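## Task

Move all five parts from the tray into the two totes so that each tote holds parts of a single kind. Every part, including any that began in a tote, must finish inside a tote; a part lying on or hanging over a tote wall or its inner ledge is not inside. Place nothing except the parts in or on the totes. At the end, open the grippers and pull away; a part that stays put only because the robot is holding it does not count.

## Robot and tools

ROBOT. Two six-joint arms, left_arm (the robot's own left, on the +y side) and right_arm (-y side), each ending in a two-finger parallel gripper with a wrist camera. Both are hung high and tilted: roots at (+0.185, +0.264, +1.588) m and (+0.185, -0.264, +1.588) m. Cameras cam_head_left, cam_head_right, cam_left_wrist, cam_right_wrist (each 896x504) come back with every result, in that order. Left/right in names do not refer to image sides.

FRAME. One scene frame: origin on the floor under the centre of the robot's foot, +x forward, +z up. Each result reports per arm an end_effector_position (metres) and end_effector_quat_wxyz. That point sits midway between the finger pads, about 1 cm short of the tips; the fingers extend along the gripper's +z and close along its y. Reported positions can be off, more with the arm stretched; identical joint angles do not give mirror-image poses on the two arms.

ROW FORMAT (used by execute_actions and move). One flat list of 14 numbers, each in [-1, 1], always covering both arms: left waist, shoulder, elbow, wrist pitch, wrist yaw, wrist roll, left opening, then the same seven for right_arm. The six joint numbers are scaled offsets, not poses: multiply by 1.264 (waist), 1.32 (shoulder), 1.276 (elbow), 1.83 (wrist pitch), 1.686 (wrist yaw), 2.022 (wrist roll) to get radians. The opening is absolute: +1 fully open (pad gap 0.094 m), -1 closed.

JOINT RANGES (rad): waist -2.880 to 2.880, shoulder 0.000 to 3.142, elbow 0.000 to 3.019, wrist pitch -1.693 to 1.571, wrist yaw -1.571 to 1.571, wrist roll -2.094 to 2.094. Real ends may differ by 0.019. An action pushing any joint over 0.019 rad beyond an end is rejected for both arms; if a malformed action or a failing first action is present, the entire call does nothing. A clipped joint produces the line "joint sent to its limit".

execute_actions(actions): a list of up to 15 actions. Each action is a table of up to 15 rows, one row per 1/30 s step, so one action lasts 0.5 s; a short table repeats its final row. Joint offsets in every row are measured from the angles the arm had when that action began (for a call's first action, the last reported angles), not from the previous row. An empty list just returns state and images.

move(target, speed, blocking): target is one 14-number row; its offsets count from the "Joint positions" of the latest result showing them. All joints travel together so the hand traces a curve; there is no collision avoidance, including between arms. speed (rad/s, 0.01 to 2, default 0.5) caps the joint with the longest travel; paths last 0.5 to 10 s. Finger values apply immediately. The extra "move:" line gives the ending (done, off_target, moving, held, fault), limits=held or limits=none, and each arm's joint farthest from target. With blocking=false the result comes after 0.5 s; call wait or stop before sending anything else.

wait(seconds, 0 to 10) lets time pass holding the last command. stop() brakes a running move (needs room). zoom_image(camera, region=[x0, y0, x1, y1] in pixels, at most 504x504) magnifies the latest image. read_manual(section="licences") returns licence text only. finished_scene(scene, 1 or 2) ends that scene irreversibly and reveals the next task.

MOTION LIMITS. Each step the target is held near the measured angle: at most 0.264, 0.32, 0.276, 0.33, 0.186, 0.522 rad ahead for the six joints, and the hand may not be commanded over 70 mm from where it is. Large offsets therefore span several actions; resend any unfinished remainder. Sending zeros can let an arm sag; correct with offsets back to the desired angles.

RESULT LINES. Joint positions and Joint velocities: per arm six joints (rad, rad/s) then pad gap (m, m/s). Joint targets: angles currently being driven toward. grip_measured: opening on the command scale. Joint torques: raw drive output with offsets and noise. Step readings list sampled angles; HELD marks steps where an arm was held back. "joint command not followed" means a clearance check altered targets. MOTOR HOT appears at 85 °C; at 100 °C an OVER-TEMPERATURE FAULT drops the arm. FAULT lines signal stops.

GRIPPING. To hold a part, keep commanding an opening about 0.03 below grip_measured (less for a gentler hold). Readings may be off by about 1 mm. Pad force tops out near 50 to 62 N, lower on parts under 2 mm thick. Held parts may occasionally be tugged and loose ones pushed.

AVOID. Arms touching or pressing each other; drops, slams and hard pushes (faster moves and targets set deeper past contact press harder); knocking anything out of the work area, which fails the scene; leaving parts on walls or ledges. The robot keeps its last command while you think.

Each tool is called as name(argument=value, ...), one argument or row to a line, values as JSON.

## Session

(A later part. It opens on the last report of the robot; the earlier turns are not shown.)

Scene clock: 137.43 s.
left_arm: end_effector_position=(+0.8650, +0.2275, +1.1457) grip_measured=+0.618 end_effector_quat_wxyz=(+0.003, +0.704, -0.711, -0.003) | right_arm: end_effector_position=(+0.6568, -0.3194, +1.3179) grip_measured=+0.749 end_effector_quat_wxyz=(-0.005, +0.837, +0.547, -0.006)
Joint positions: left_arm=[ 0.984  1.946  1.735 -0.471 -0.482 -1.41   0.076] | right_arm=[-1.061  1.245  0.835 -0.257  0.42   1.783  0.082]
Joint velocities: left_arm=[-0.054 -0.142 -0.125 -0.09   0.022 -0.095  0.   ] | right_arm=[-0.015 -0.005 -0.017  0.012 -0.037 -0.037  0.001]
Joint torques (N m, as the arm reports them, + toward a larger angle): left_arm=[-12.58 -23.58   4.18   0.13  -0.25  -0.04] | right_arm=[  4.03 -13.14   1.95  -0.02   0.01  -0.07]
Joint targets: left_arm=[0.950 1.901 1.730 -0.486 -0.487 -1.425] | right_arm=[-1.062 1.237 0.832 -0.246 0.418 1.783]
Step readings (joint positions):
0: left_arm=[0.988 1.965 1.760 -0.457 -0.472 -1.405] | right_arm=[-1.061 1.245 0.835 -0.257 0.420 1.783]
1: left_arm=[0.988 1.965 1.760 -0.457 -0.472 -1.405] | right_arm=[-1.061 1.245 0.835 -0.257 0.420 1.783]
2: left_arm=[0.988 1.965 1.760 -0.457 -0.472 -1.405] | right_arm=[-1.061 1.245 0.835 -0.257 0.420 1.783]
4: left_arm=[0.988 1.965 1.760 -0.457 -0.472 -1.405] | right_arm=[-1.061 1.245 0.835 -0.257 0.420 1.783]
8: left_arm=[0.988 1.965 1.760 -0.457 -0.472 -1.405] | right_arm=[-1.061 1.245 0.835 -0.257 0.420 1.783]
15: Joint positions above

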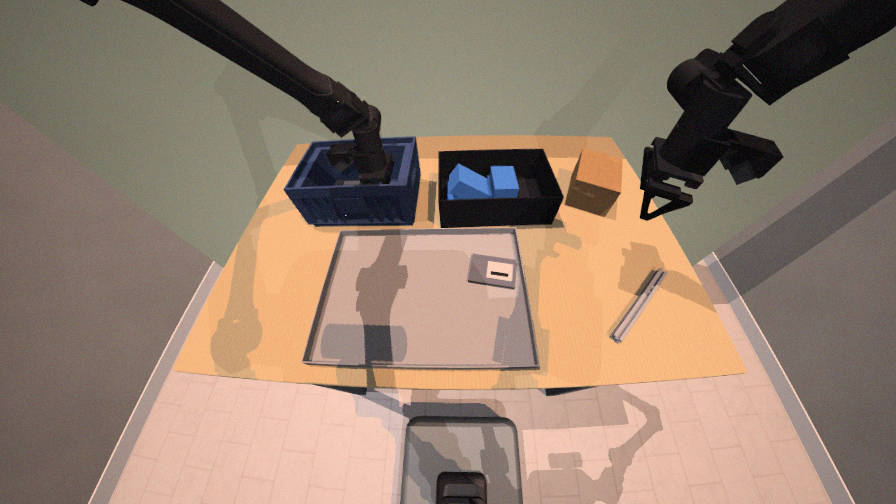

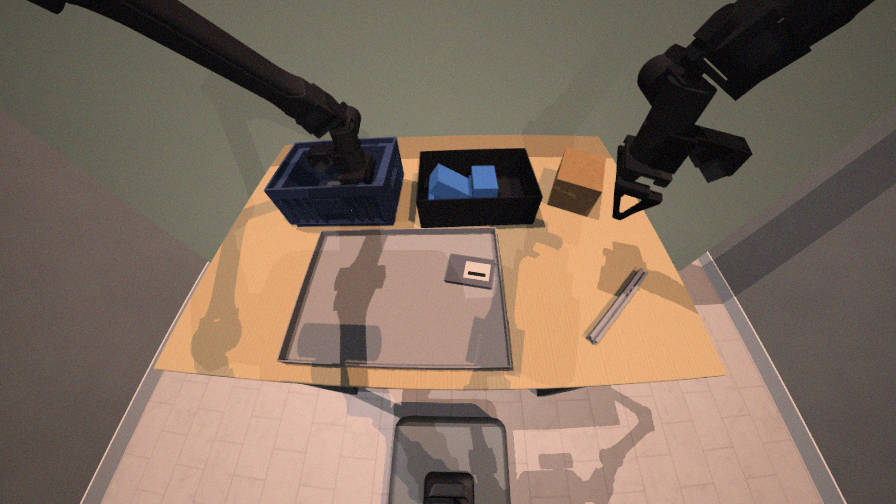

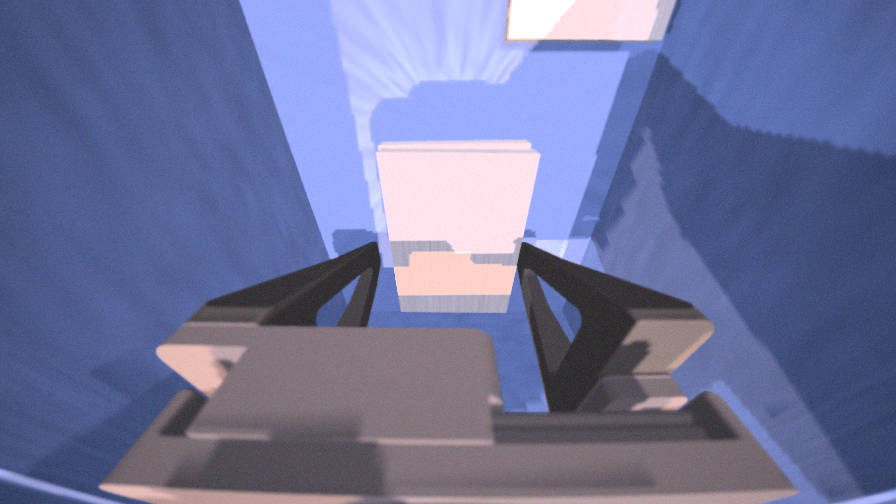

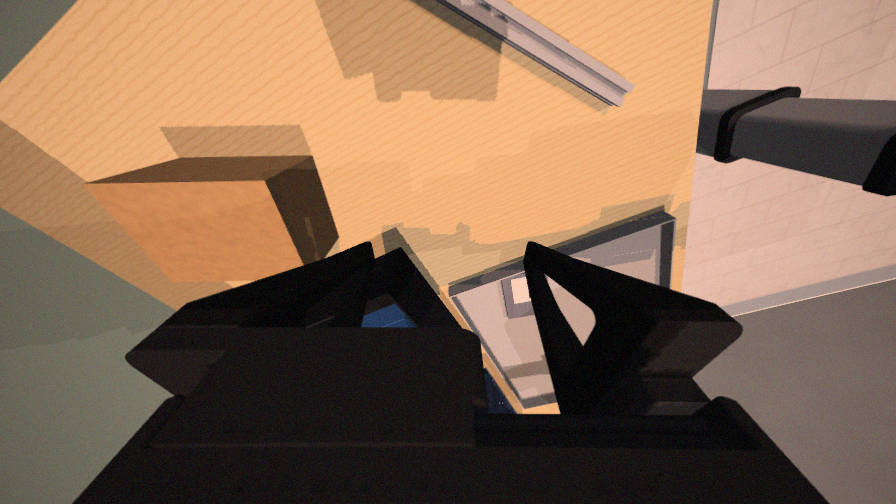

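move(
  target=[-0.1234,-0.256,-0.1685,-0.0923,-0.0652,-0.0593,0.62,0,0,0,0,0,0,0.75],
  speed=0.8,
)

Scene clock: 140.90 s.
left_arm: end_effector_position=(+0.8647, +0.2188, +1.3197) grip_measured=+0.618 end_effector_quat_wxyz=(-0.000, +0.704, -0.710, +0.008) | right_arm: end_effector_position=(+0.6568, -0.3194, +1.3179) grip_measured=+0.749 end_effector_quat_wxyz=(-0.005, +0.837, +0.547, -0.006)
Joint positions: left_arm=[ 0.825  1.61   1.517 -0.63  -0.589 -1.52   0.076] | right_arm=[-1.061  1.245  0.835 -0.257  0.42   1.783  0.082]
Joint velocities: left_arm=[ 0.005 -0.005 -0.002  0.002 -0.007  0.022 -0.   ] | right_arm=[-0.005 -0.005  0.002 -0.002 -0.022 -0.022 -0.001]
Joint torques (N m, as the arm reports them, + toward a larger angle): left_arm=[ -8.48 -17.85   4.95   0.07  -0.17  -0.08] | right_arm=[  4.19 -12.37   2.19  -0.36   0.09  -0.06]
Joint targets: left_arm=[0.828 1.608 1.520 -0.640 -0.592 -1.530] | right_arm=[-1.061 1.245 0.835 -0.257 0.420 1.783]
move: done; limits=none; left_arm: farthest joint: the wrist pitch, 0.010 radians from its target (0.164 radians at the start); right_arm: farthest joint: the waist, 0.000 radians from its target (0.000 radians at the start)

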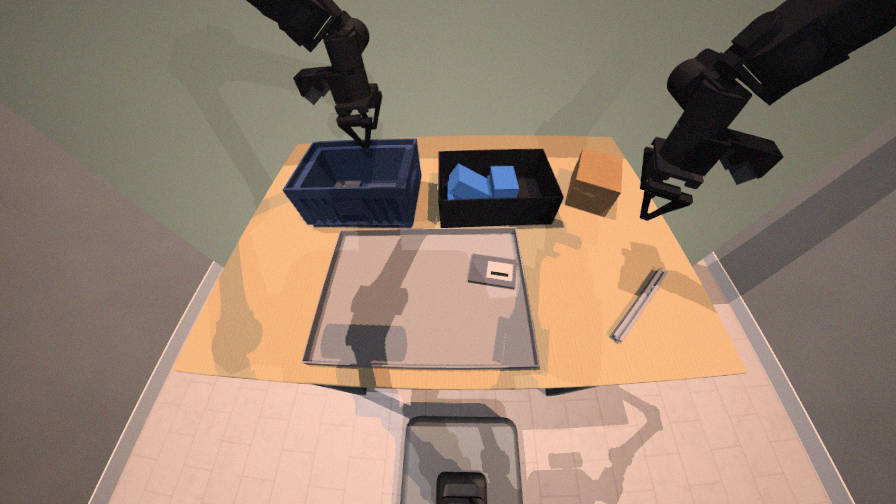

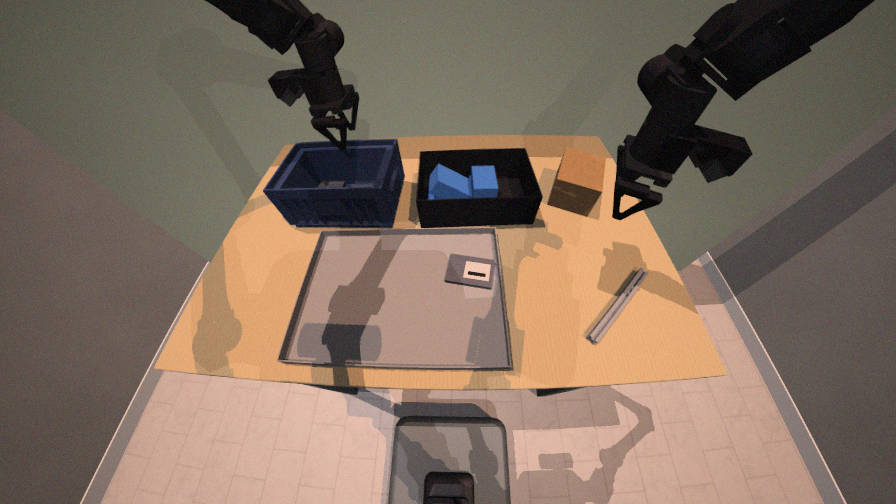

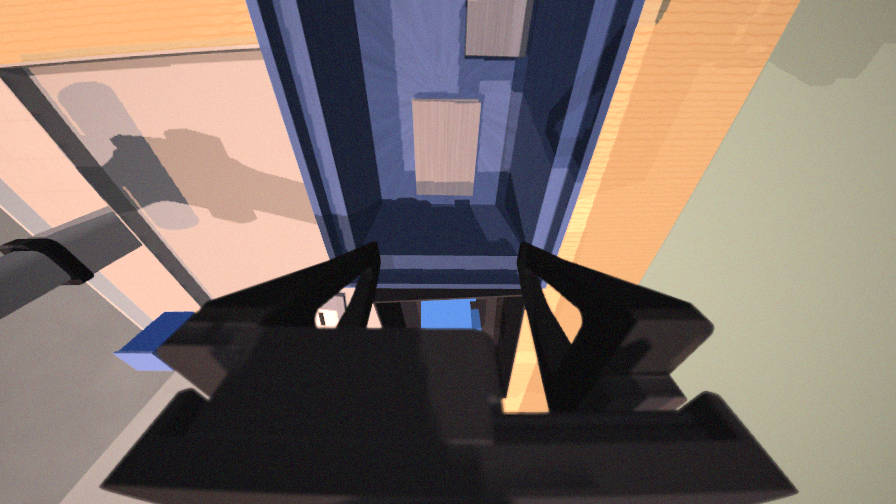

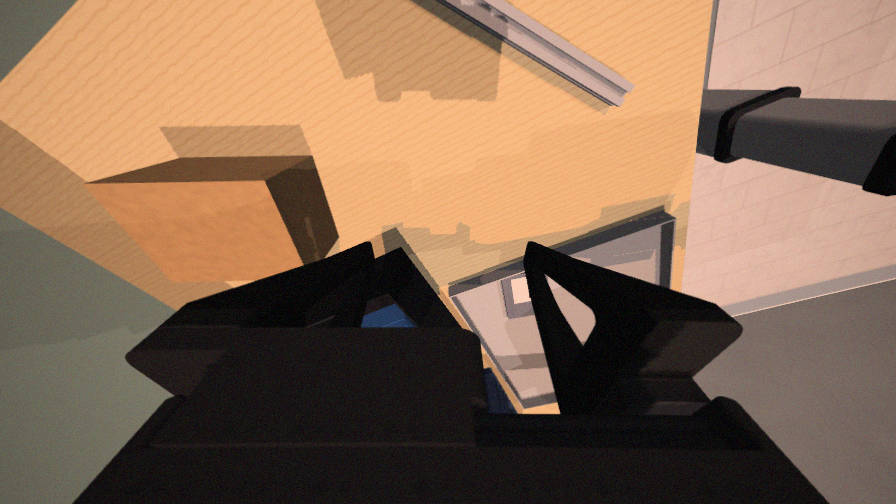

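execute_actions(
  actions=[],
)

Scene clock: 143.07 s.
left_arm: end_effector_position=(+0.8647, +0.2188, +1.3197) grip_measured=+0.618 end_effector_quat_wxyz=(-0.000, +0.704, -0.710, +0.008) | right_arm: end_effector_position=(+0.6568, -0.3194, +1.3179) grip_measured=+0.749 end_effector_quat_wxyz=(-0.005, +0.837, +0.547, -0.006)
Joint positions: left_arm=[ 0.825  1.61   1.517 -0.63  -0.589 -1.52   0.076] | right_arm=[-1.061  1.245  0.835 -0.257  0.42   1.783  0.082]
Joint velocities: left_arm=[-0.005 -0.015 -0.002  0.012 -0.066  0.037  0.   ] | right_arm=[ 0.005 -0.005 -0.012  0.012  0.095  0.051  0.   ]
Joint torques (N m, as the arm reports them, + toward a larger angle): left_arm=[ -8.76 -18.57   5.07   0.05  -0.19  -0.08] | right_arm=[  4.23 -12.6    2.22  -0.37   0.11  -0.07]
Joint targets: left_arm=[0.828 1.608 1.520 -0.640 -0.592 -1.529] | right_arm=[-1.061 1.245 0.835 -0.257 0.420 1.783]

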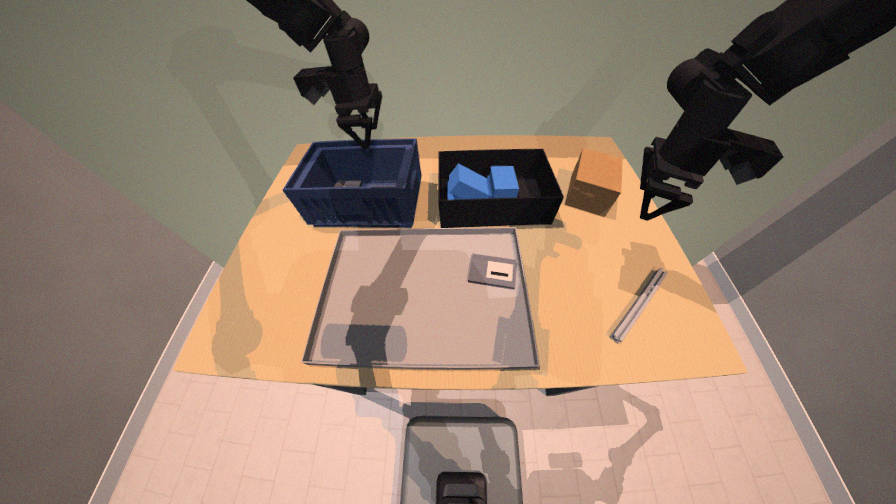

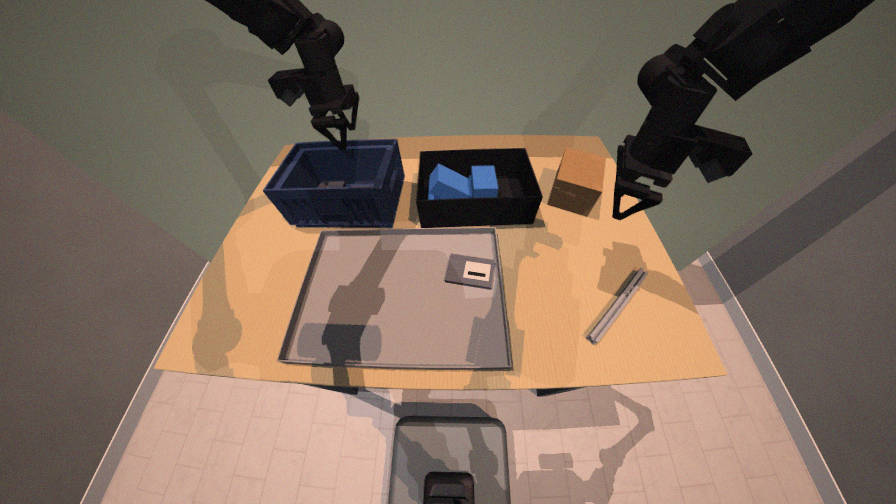

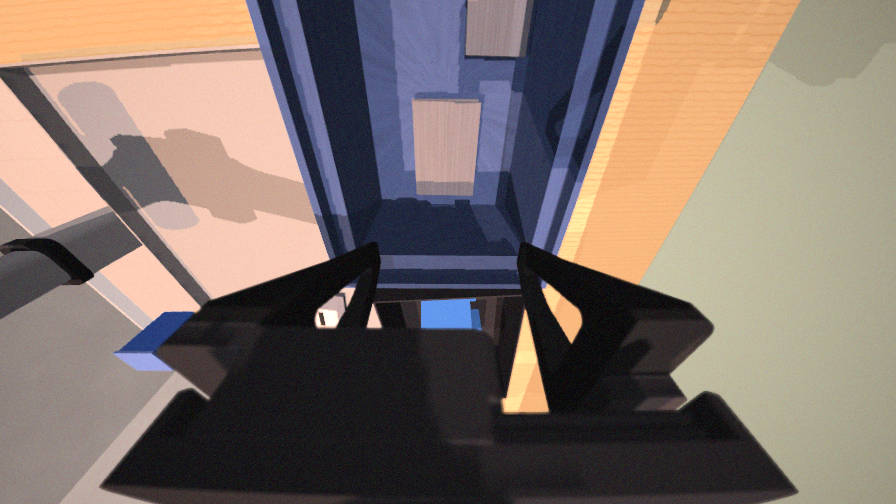

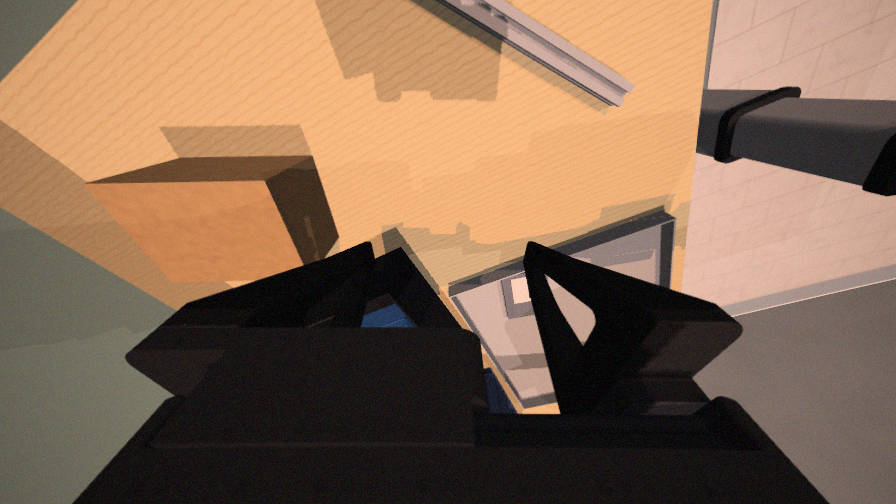

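move(
  target=[-0.2344, 0.1400, -0.3300, 0.2320, -0.1268, -0.0643, 0.75, 0, 0, 0, 0, 0, 0, 0.75],
  speed=0.8,
)

Scene clock: 146.70 s.
left_arm: end_effector_position=(+0.6456, +0.0144, +1.3015) grip_measured=+0.748 end_effector_quat_wxyz=(+0.005, +0.635, -0.772, +0.001) | right_arm: end_effector_position=(+0.6568, -0.3194, +1.3179) grip_measured=+0.749 end_effector_quat_wxyz=(-0.005, +0.837, +0.547, -0.006)
Joint positions: left_arm=[ 0.52   1.807  1.089 -0.215 -0.799 -1.641  0.082] | right_arm=[-1.061  1.245  0.835 -0.257  0.42   1.783  0.082]
Joint velocities: left_arm=[-0.015 -0.005  0.007 -0.022 -0.051 -0.007  0.   ] | right_arm=[-0.005  0.005 -0.002 -0.002 -0.066 -0.125 -0.001]
Joint torques (N m, as the arm reports them, + toward a larger angle): left_arm=[-11.13 -12.79   2.11   0.69  -0.25  -0.09] | right_arm=[  4.18 -12.5    2.19  -0.34   0.09  -0.07]
Joint targets: left_arm=[0.528 1.794 1.096 -0.205 -0.803 -1.650] | right_arm=[-1.061 1.245 0.835 -0.257 0.420 1.783]
move: done; limits=none; left_arm: farthest joint: the shoulder, 0.013 radians from its target (0.185 radians at the start); right_arm: farthest joint: the waist, 0.000 radians from its target (0.000 radians at the start)

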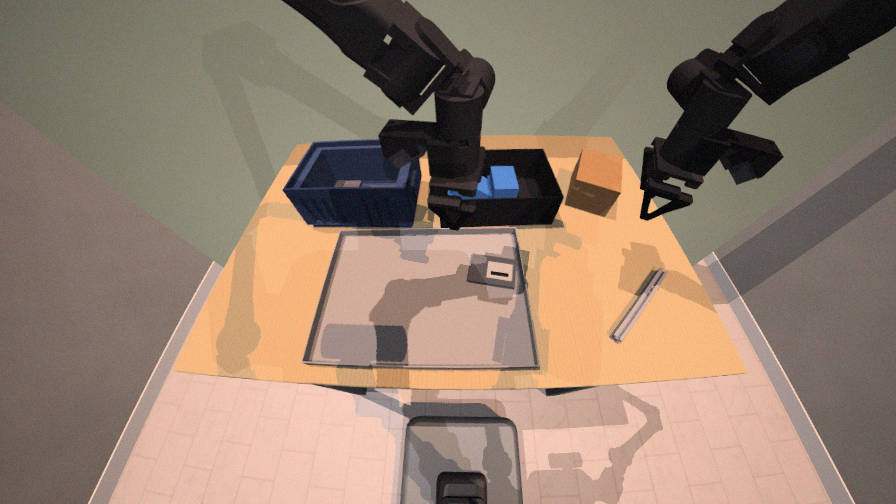

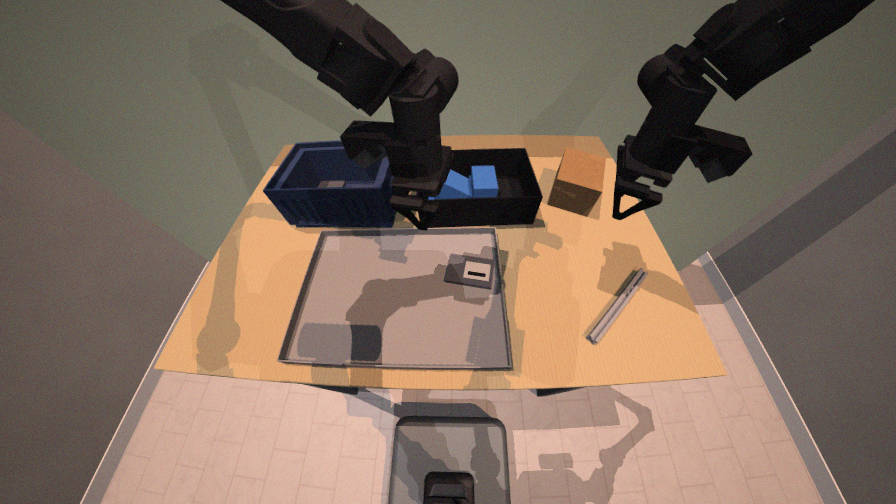

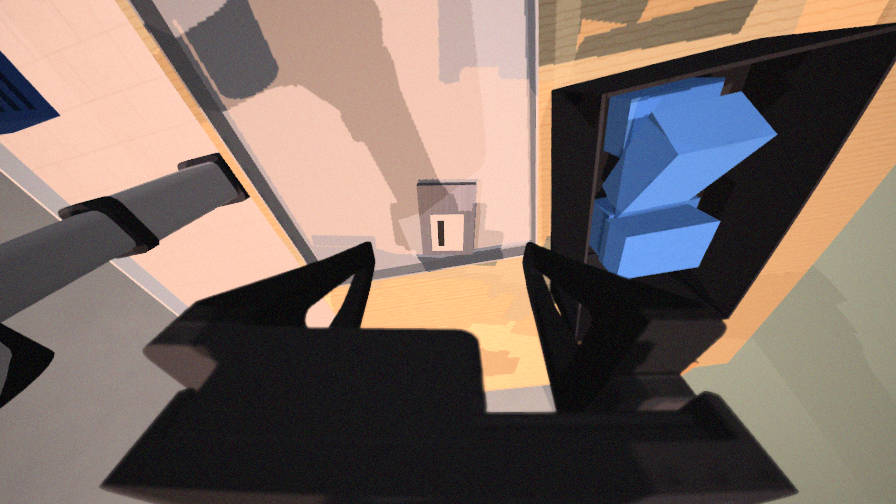

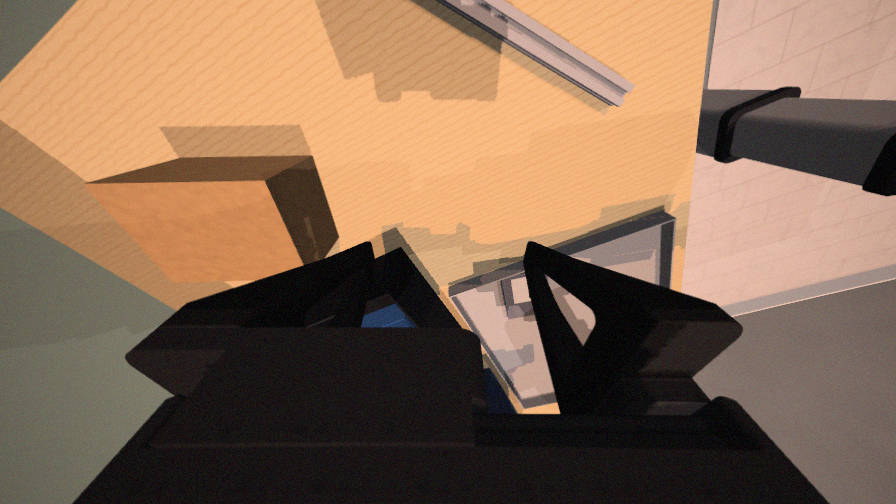

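zoom_image(
  camera="cam_left_wrist",
  region=[368, 160, 528, 280],
)

Region (368, 160, 528, 280) of cam_left_wrist's 896x504 image, scaled by 3.150, with more detail than that image has; it fills the top 378 rows of this view, and the rest is white.

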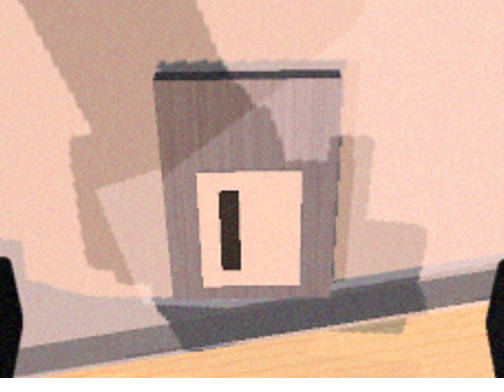

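move(
  target=[0.0839, 0.3288, 0.2586, 0.1202, 0.0344, 0.0579, 0.75, 0, 0, 0, 0, 0, 0, 0.75],
  speed=0.7,
)

Scene clock: 150.97 s.
left_arm: end_effector_position=(+0.6295, -0.0615, +1.1367) grip_measured=+0.748 end_effector_quat_wxyz=(+0.001, +0.638, -0.770, -0.002) | right_arm: end_effector_position=(+0.6568, -0.3194, +1.3179) grip_measured=+0.749 end_effector_quat_wxyz=(-0.005, +0.837, +0.547, -0.006)
Joint positions: left_arm=[ 0.624  2.262  1.415 -0.007 -0.744 -1.533  0.082] | right_arm=[-1.061  1.245  0.835 -0.257  0.42   1.783  0.082]
Joint velocities: left_arm=[ 0.005 -0.015  0.007 -0.007  0.066  0.051  0.   ] | right_arm=[-0.005 -0.005  0.002 -0.012 -0.037 -0.022 -0.   ]
Joint torques (N m, as the arm reports them, + toward a larger angle): left_arm=[-13.83 -14.97   0.33   0.8   -0.02   0.11] | right_arm=[  4.11 -12.48   2.22  -0.36   0.1   -0.07]
Joint targets: left_arm=[0.626 2.241 1.419 0.004 -0.741 -1.524] | right_arm=[-1.061 1.245 0.835 -0.257 0.420 1.783]
move: off_target (left_arm); limits=none; left_arm: farthest joint: the shoulder, 0.021 radians from its target (0.434 radians at the start); right_arm: farthest joint: the waist, 0.000 radians from its target (0.000 radians at the start)

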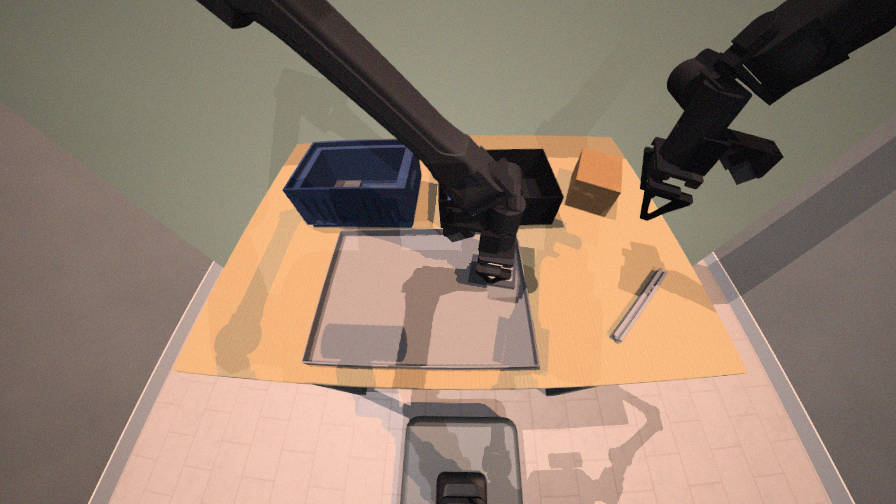

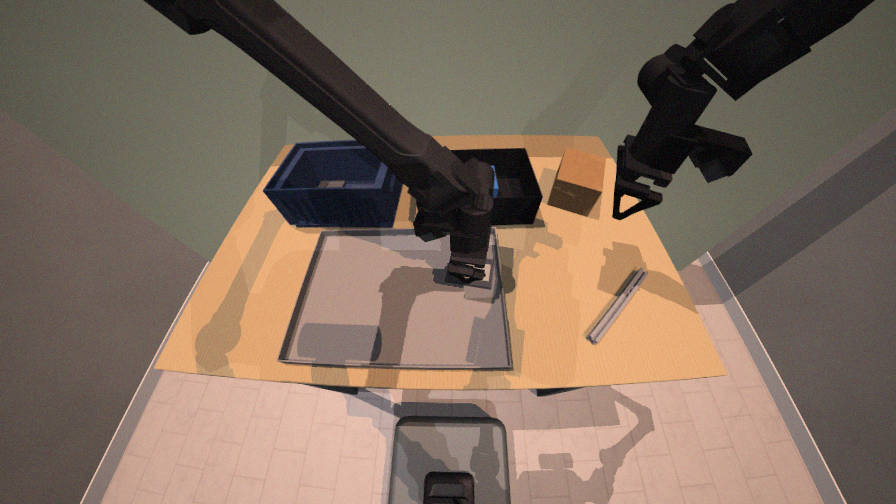

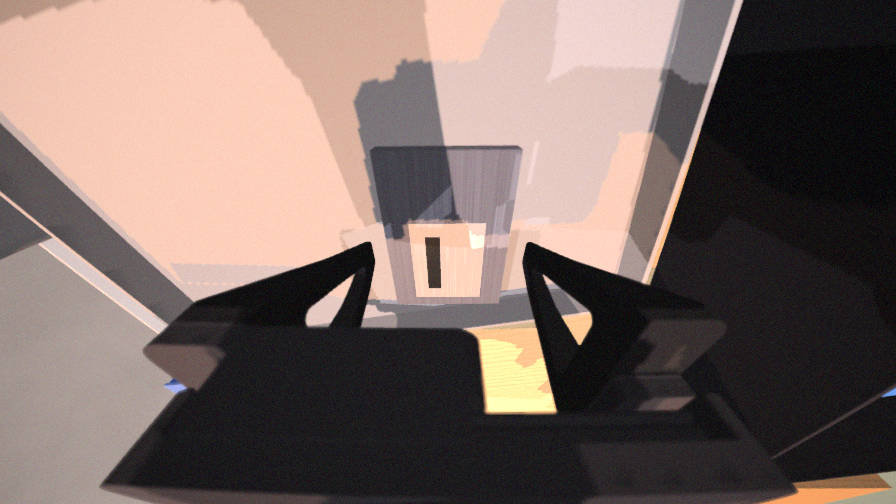

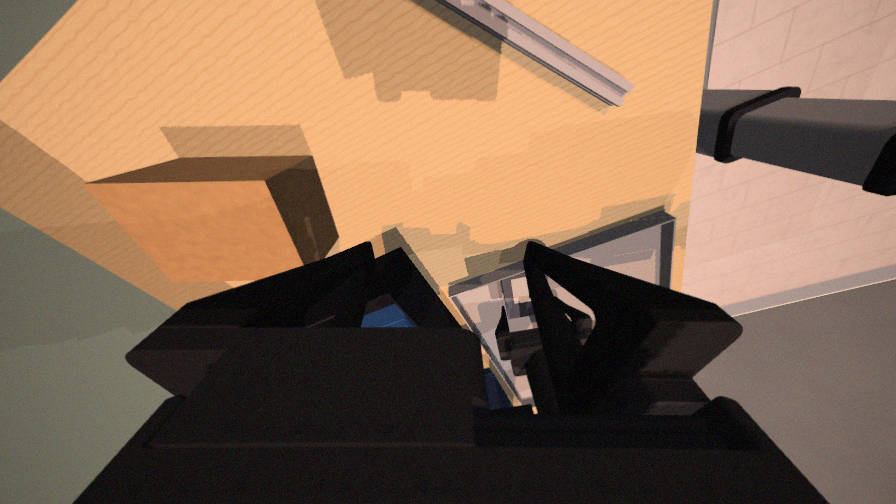

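execute_actions(
  actions=[
    [[0.0030,-0.0110,0.0050,0.0066,0.0024,0.0054,0.75,0,0,0,0,0,0,0.75],[0.0044,-0.0075,0.0072,0.0073,0.0031,0.0063,0.75,0,0,0,0,0,0,0.75],[0.0059,-0.0048,0.0097,0.0079,0.0038,0.0073,0.75,0,0,0,0,0,0,0.75],[0.0074,-0.0022,0.0123,0.0086,0.0045,0.0082,0.75,0,0,0,0,0,0,0.75],[0.0089,0.0004,0.0150,0.0092,0.0052,0.0092,0.75,0,0,0,0,0,0,0.75],[0.0104,0.0030,0.0177,0.0099,0.0059,0.0101,0.75,0,0,0,0,0,0,0.75],[0.0119,0.0056,0.0204,0.0106,0.0066,0.0111,0.75,0,0,0,0,0,0,0.75],[0.0134,0.0082,0.0231,0.0112,0.0073,0.0120,0.75,0,0,0,0,0,0,0.75],[0.0149,0.0108,0.0258,0.0119,0.0080,0.0130,0.75,0,0,0,0,0,0,0.75],[0.0164,0.0134,0.0285,0.0126,0.0087,0.0140,0.75,0,0,0,0,0,0,0.75],[0.0178,0.0160,0.0312,0.0132,0.0094,0.0149,0.75,0,0,0,0,0,0,0.75],[0.0192,0.0184,0.0338,0.0139,0.0100,0.0158,0.75,0,0,0,0,0,0,0.75],[0.0204,0.0206,0.0362,0.0145,0.0106,0.0167,0.75,0,0,0,0,0,0,0.75],[0.0214,0.0222,0.0382,0.0150,0.0110,0.0174,0.75,0,0,0,0,0,0,0.75],[0.0220,0.0232,0.0395,0.0153,0.0113,0.0178,0.75,0,0,0,0,0,0,0.75]],
  ],
)

wait(
  seconds=0.3,
)

Scene clock: 152.77 s.
left_arm: end_effector_position=(+0.6479, -0.0638, +1.1277) grip_measured=+0.748 end_effector_quat_wxyz=(-0.006, +0.644, -0.765, +0.010) | right_arm: end_effector_position=(+0.6568, -0.3194, +1.3179) grip_measured=+0.749 end_effector_quat_wxyz=(-0.005, +0.837, +0.547, -0.006)
Joint positions: left_arm=[ 0.636  2.277  1.459  0.008 -0.73  -1.513  0.082] | right_arm=[-1.061  1.245  0.835 -0.257  0.42   1.783  0.082]
Joint velocities: left_arm=[ 0.044  0.073  0.071 -0.012 -0.066  0.022 -0.   ] | right_arm=[-0.015 -0.005  0.022 -0.012  0.037 -0.022  0.001]
Joint torques (N m, as the arm reports them, + toward a larger angle): left_arm=[-13.48 -13.26   0.2    0.94   0.04   0.14] | right_arm=[  4.16 -12.54   2.2   -0.35   0.11  -0.07]
Joint targets: left_arm=[0.652 2.292 1.465 0.021 -0.725 -1.498] | right_arm=[-1.061 1.245 0.835 -0.257 0.420 1.783]
Step readings (joint positions):
0: left_arm=[0.624 2.262 1.415 -0.007 -0.744 -1.533] | right_arm=[-1.061 1.245 0.835 -0.257 0.420 1.783]
1: left_arm=[0.624 2.262 1.415 -0.007 -0.744 -1.533] | right_arm=[-1.061 1.245 0.835 -0.257 0.420 1.783]
2: left_arm=[0.624 2.262 1.415 -0.007 -0.744 -1.532] | right_arm=[-1.061 1.245 0.835 -0.257 0.420 1.783]
4: left_arm=[0.624 2.262 1.417 -0.006 -0.741 -1.531] | right_arm=[-1.061 1.245 0.835 -0.257 0.420 1.783]
8: left_arm=[0.625 2.263 1.429 -0.002 -0.737 -1.525] | right_arm=[-1.061 1.245 0.835 -0.257 0.420 1.783]
15: Joint positions above

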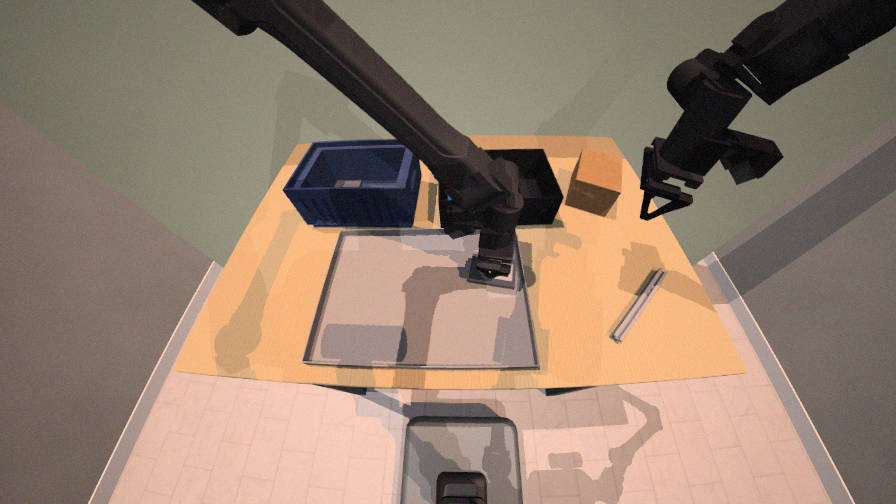

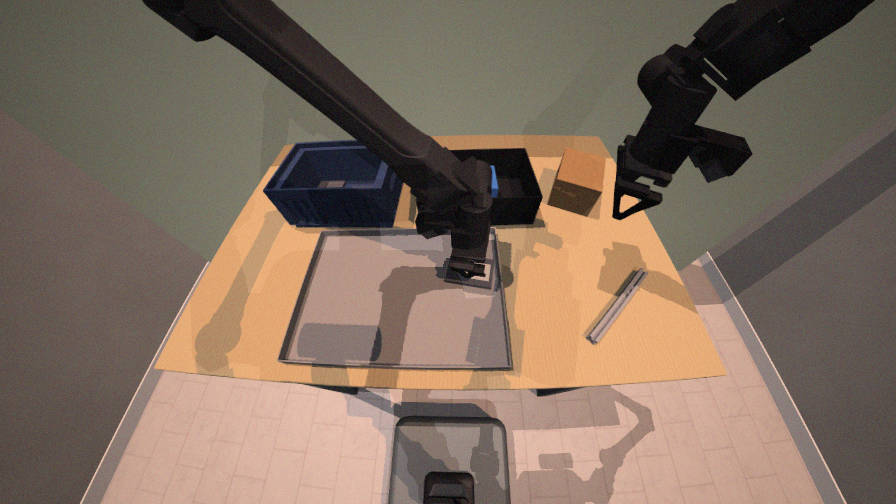

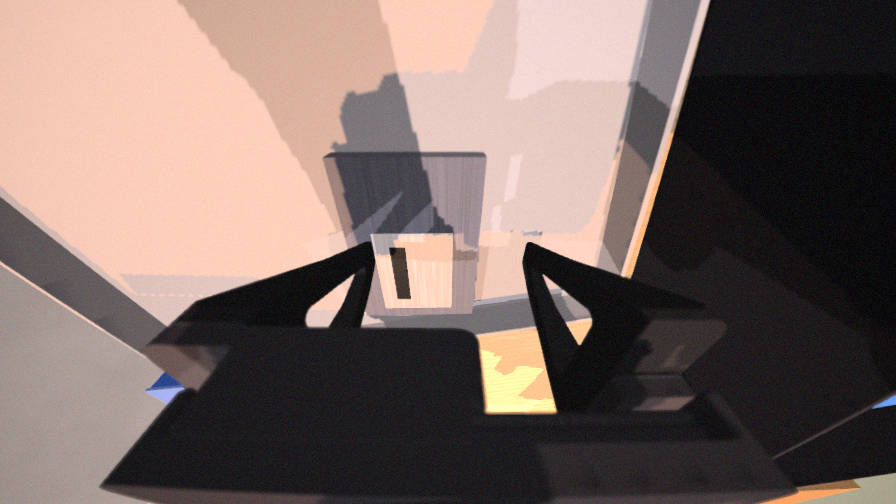

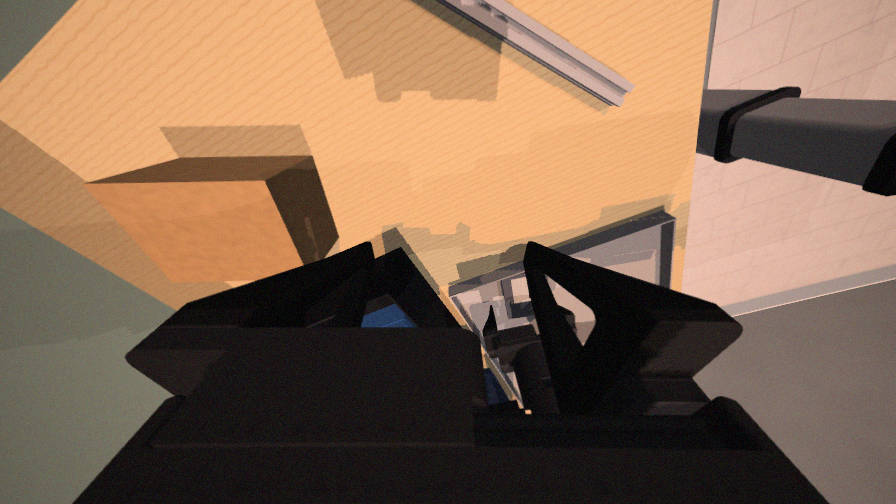

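Scene clock: 153.07 s.
left_arm: end_effector_position=(+0.6464, -0.0622, +1.1234) grip_measured=+0.748 end_effector_quat_wxyz=(-0.006, +0.643, -0.766, +0.008) | right_arm: end_effector_position=(+0.6568, -0.3194, +1.3179) grip_measured=+0.749 end_effector_quat_wxyz=(-0.005, +0.837, +0.547, -0.006)
Joint positions: left_arm=[ 0.642  2.283  1.462  0.01  -0.728 -1.508  0.082] | right_arm=[-1.061  1.245  0.835 -0.257  0.42   1.783  0.082]
Joint velocities: left_arm=[-0.005  0.005 -0.002  0.002 -0.066 -0.051 -0.001] | right_arm=[-0.015 -0.024  0.002 -0.022 -0.022 -0.051 -0.001]
Joint torques (N m, as the arm reports them, + toward a larger angle): left_arm=[-14.01 -12.65   0.36   0.84  -0.02   0.15] | right_arm=[  4.16 -12.51   2.2   -0.36   0.1   -0.07]
Joint targets: left_arm=[0.652 2.292 1.465 0.021 -0.725 -1.497] | right_arm=[-1.061 1.245 0.835 -0.257 0.420 1.783]
wait: 0.30 s; no rest

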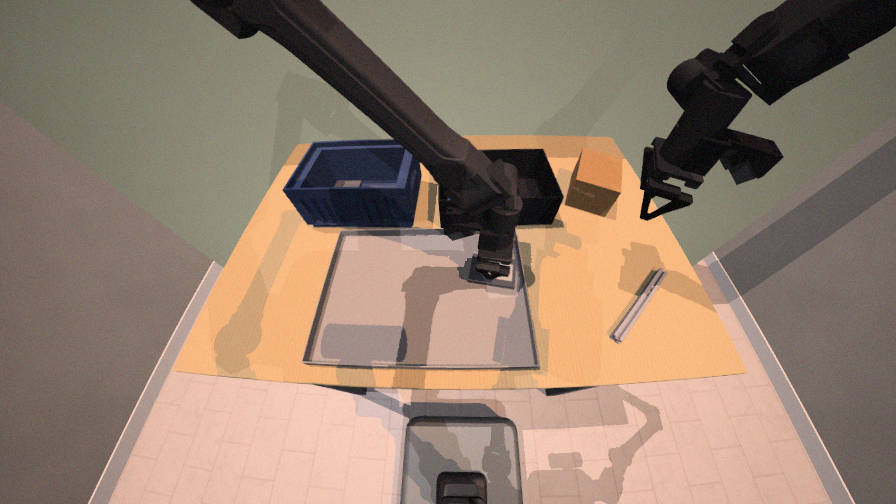

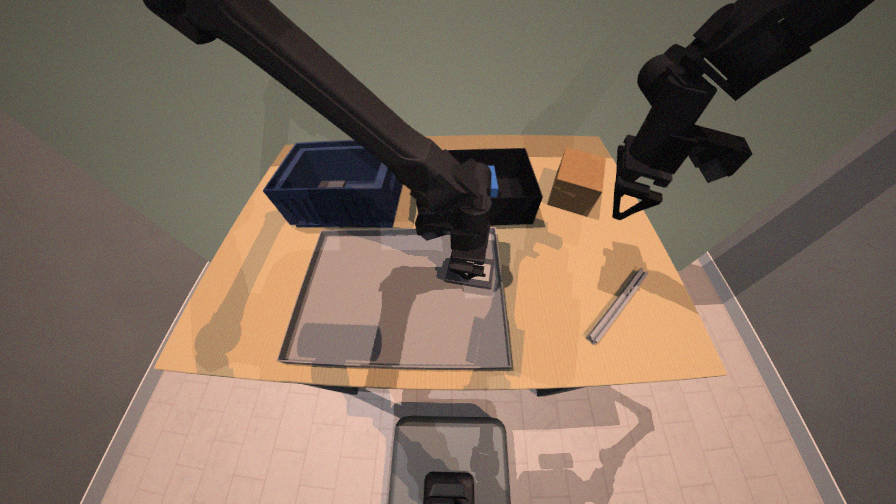

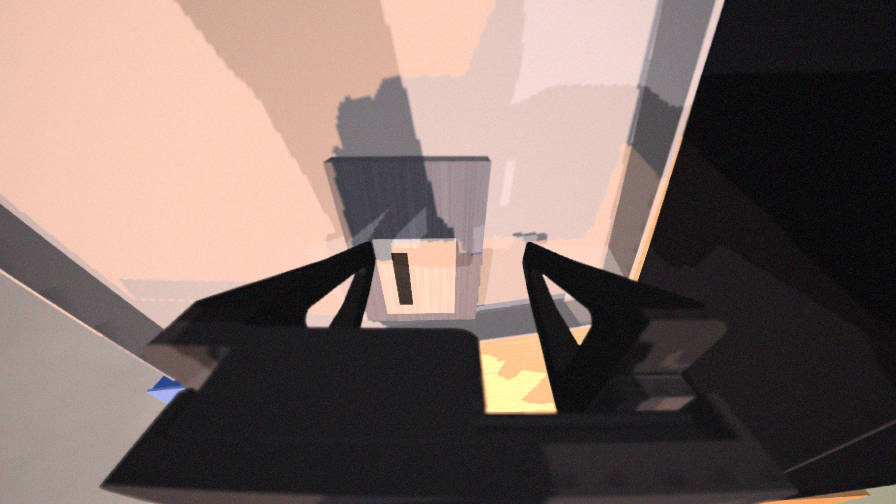

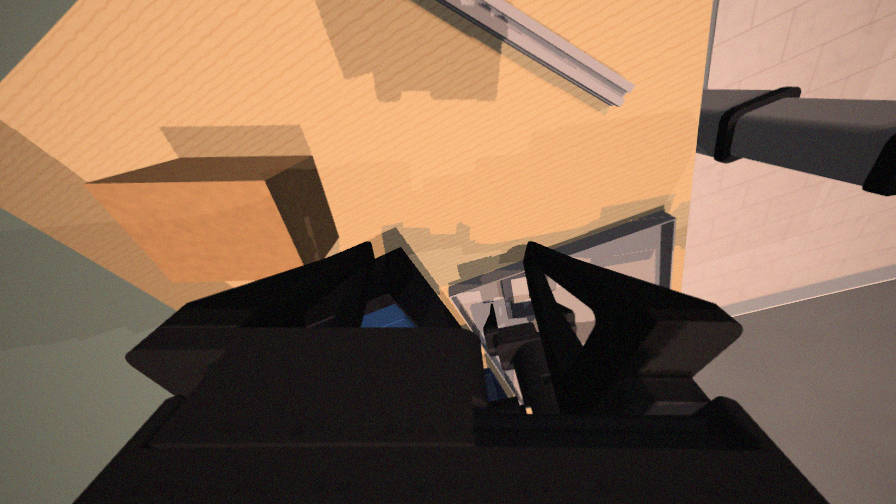

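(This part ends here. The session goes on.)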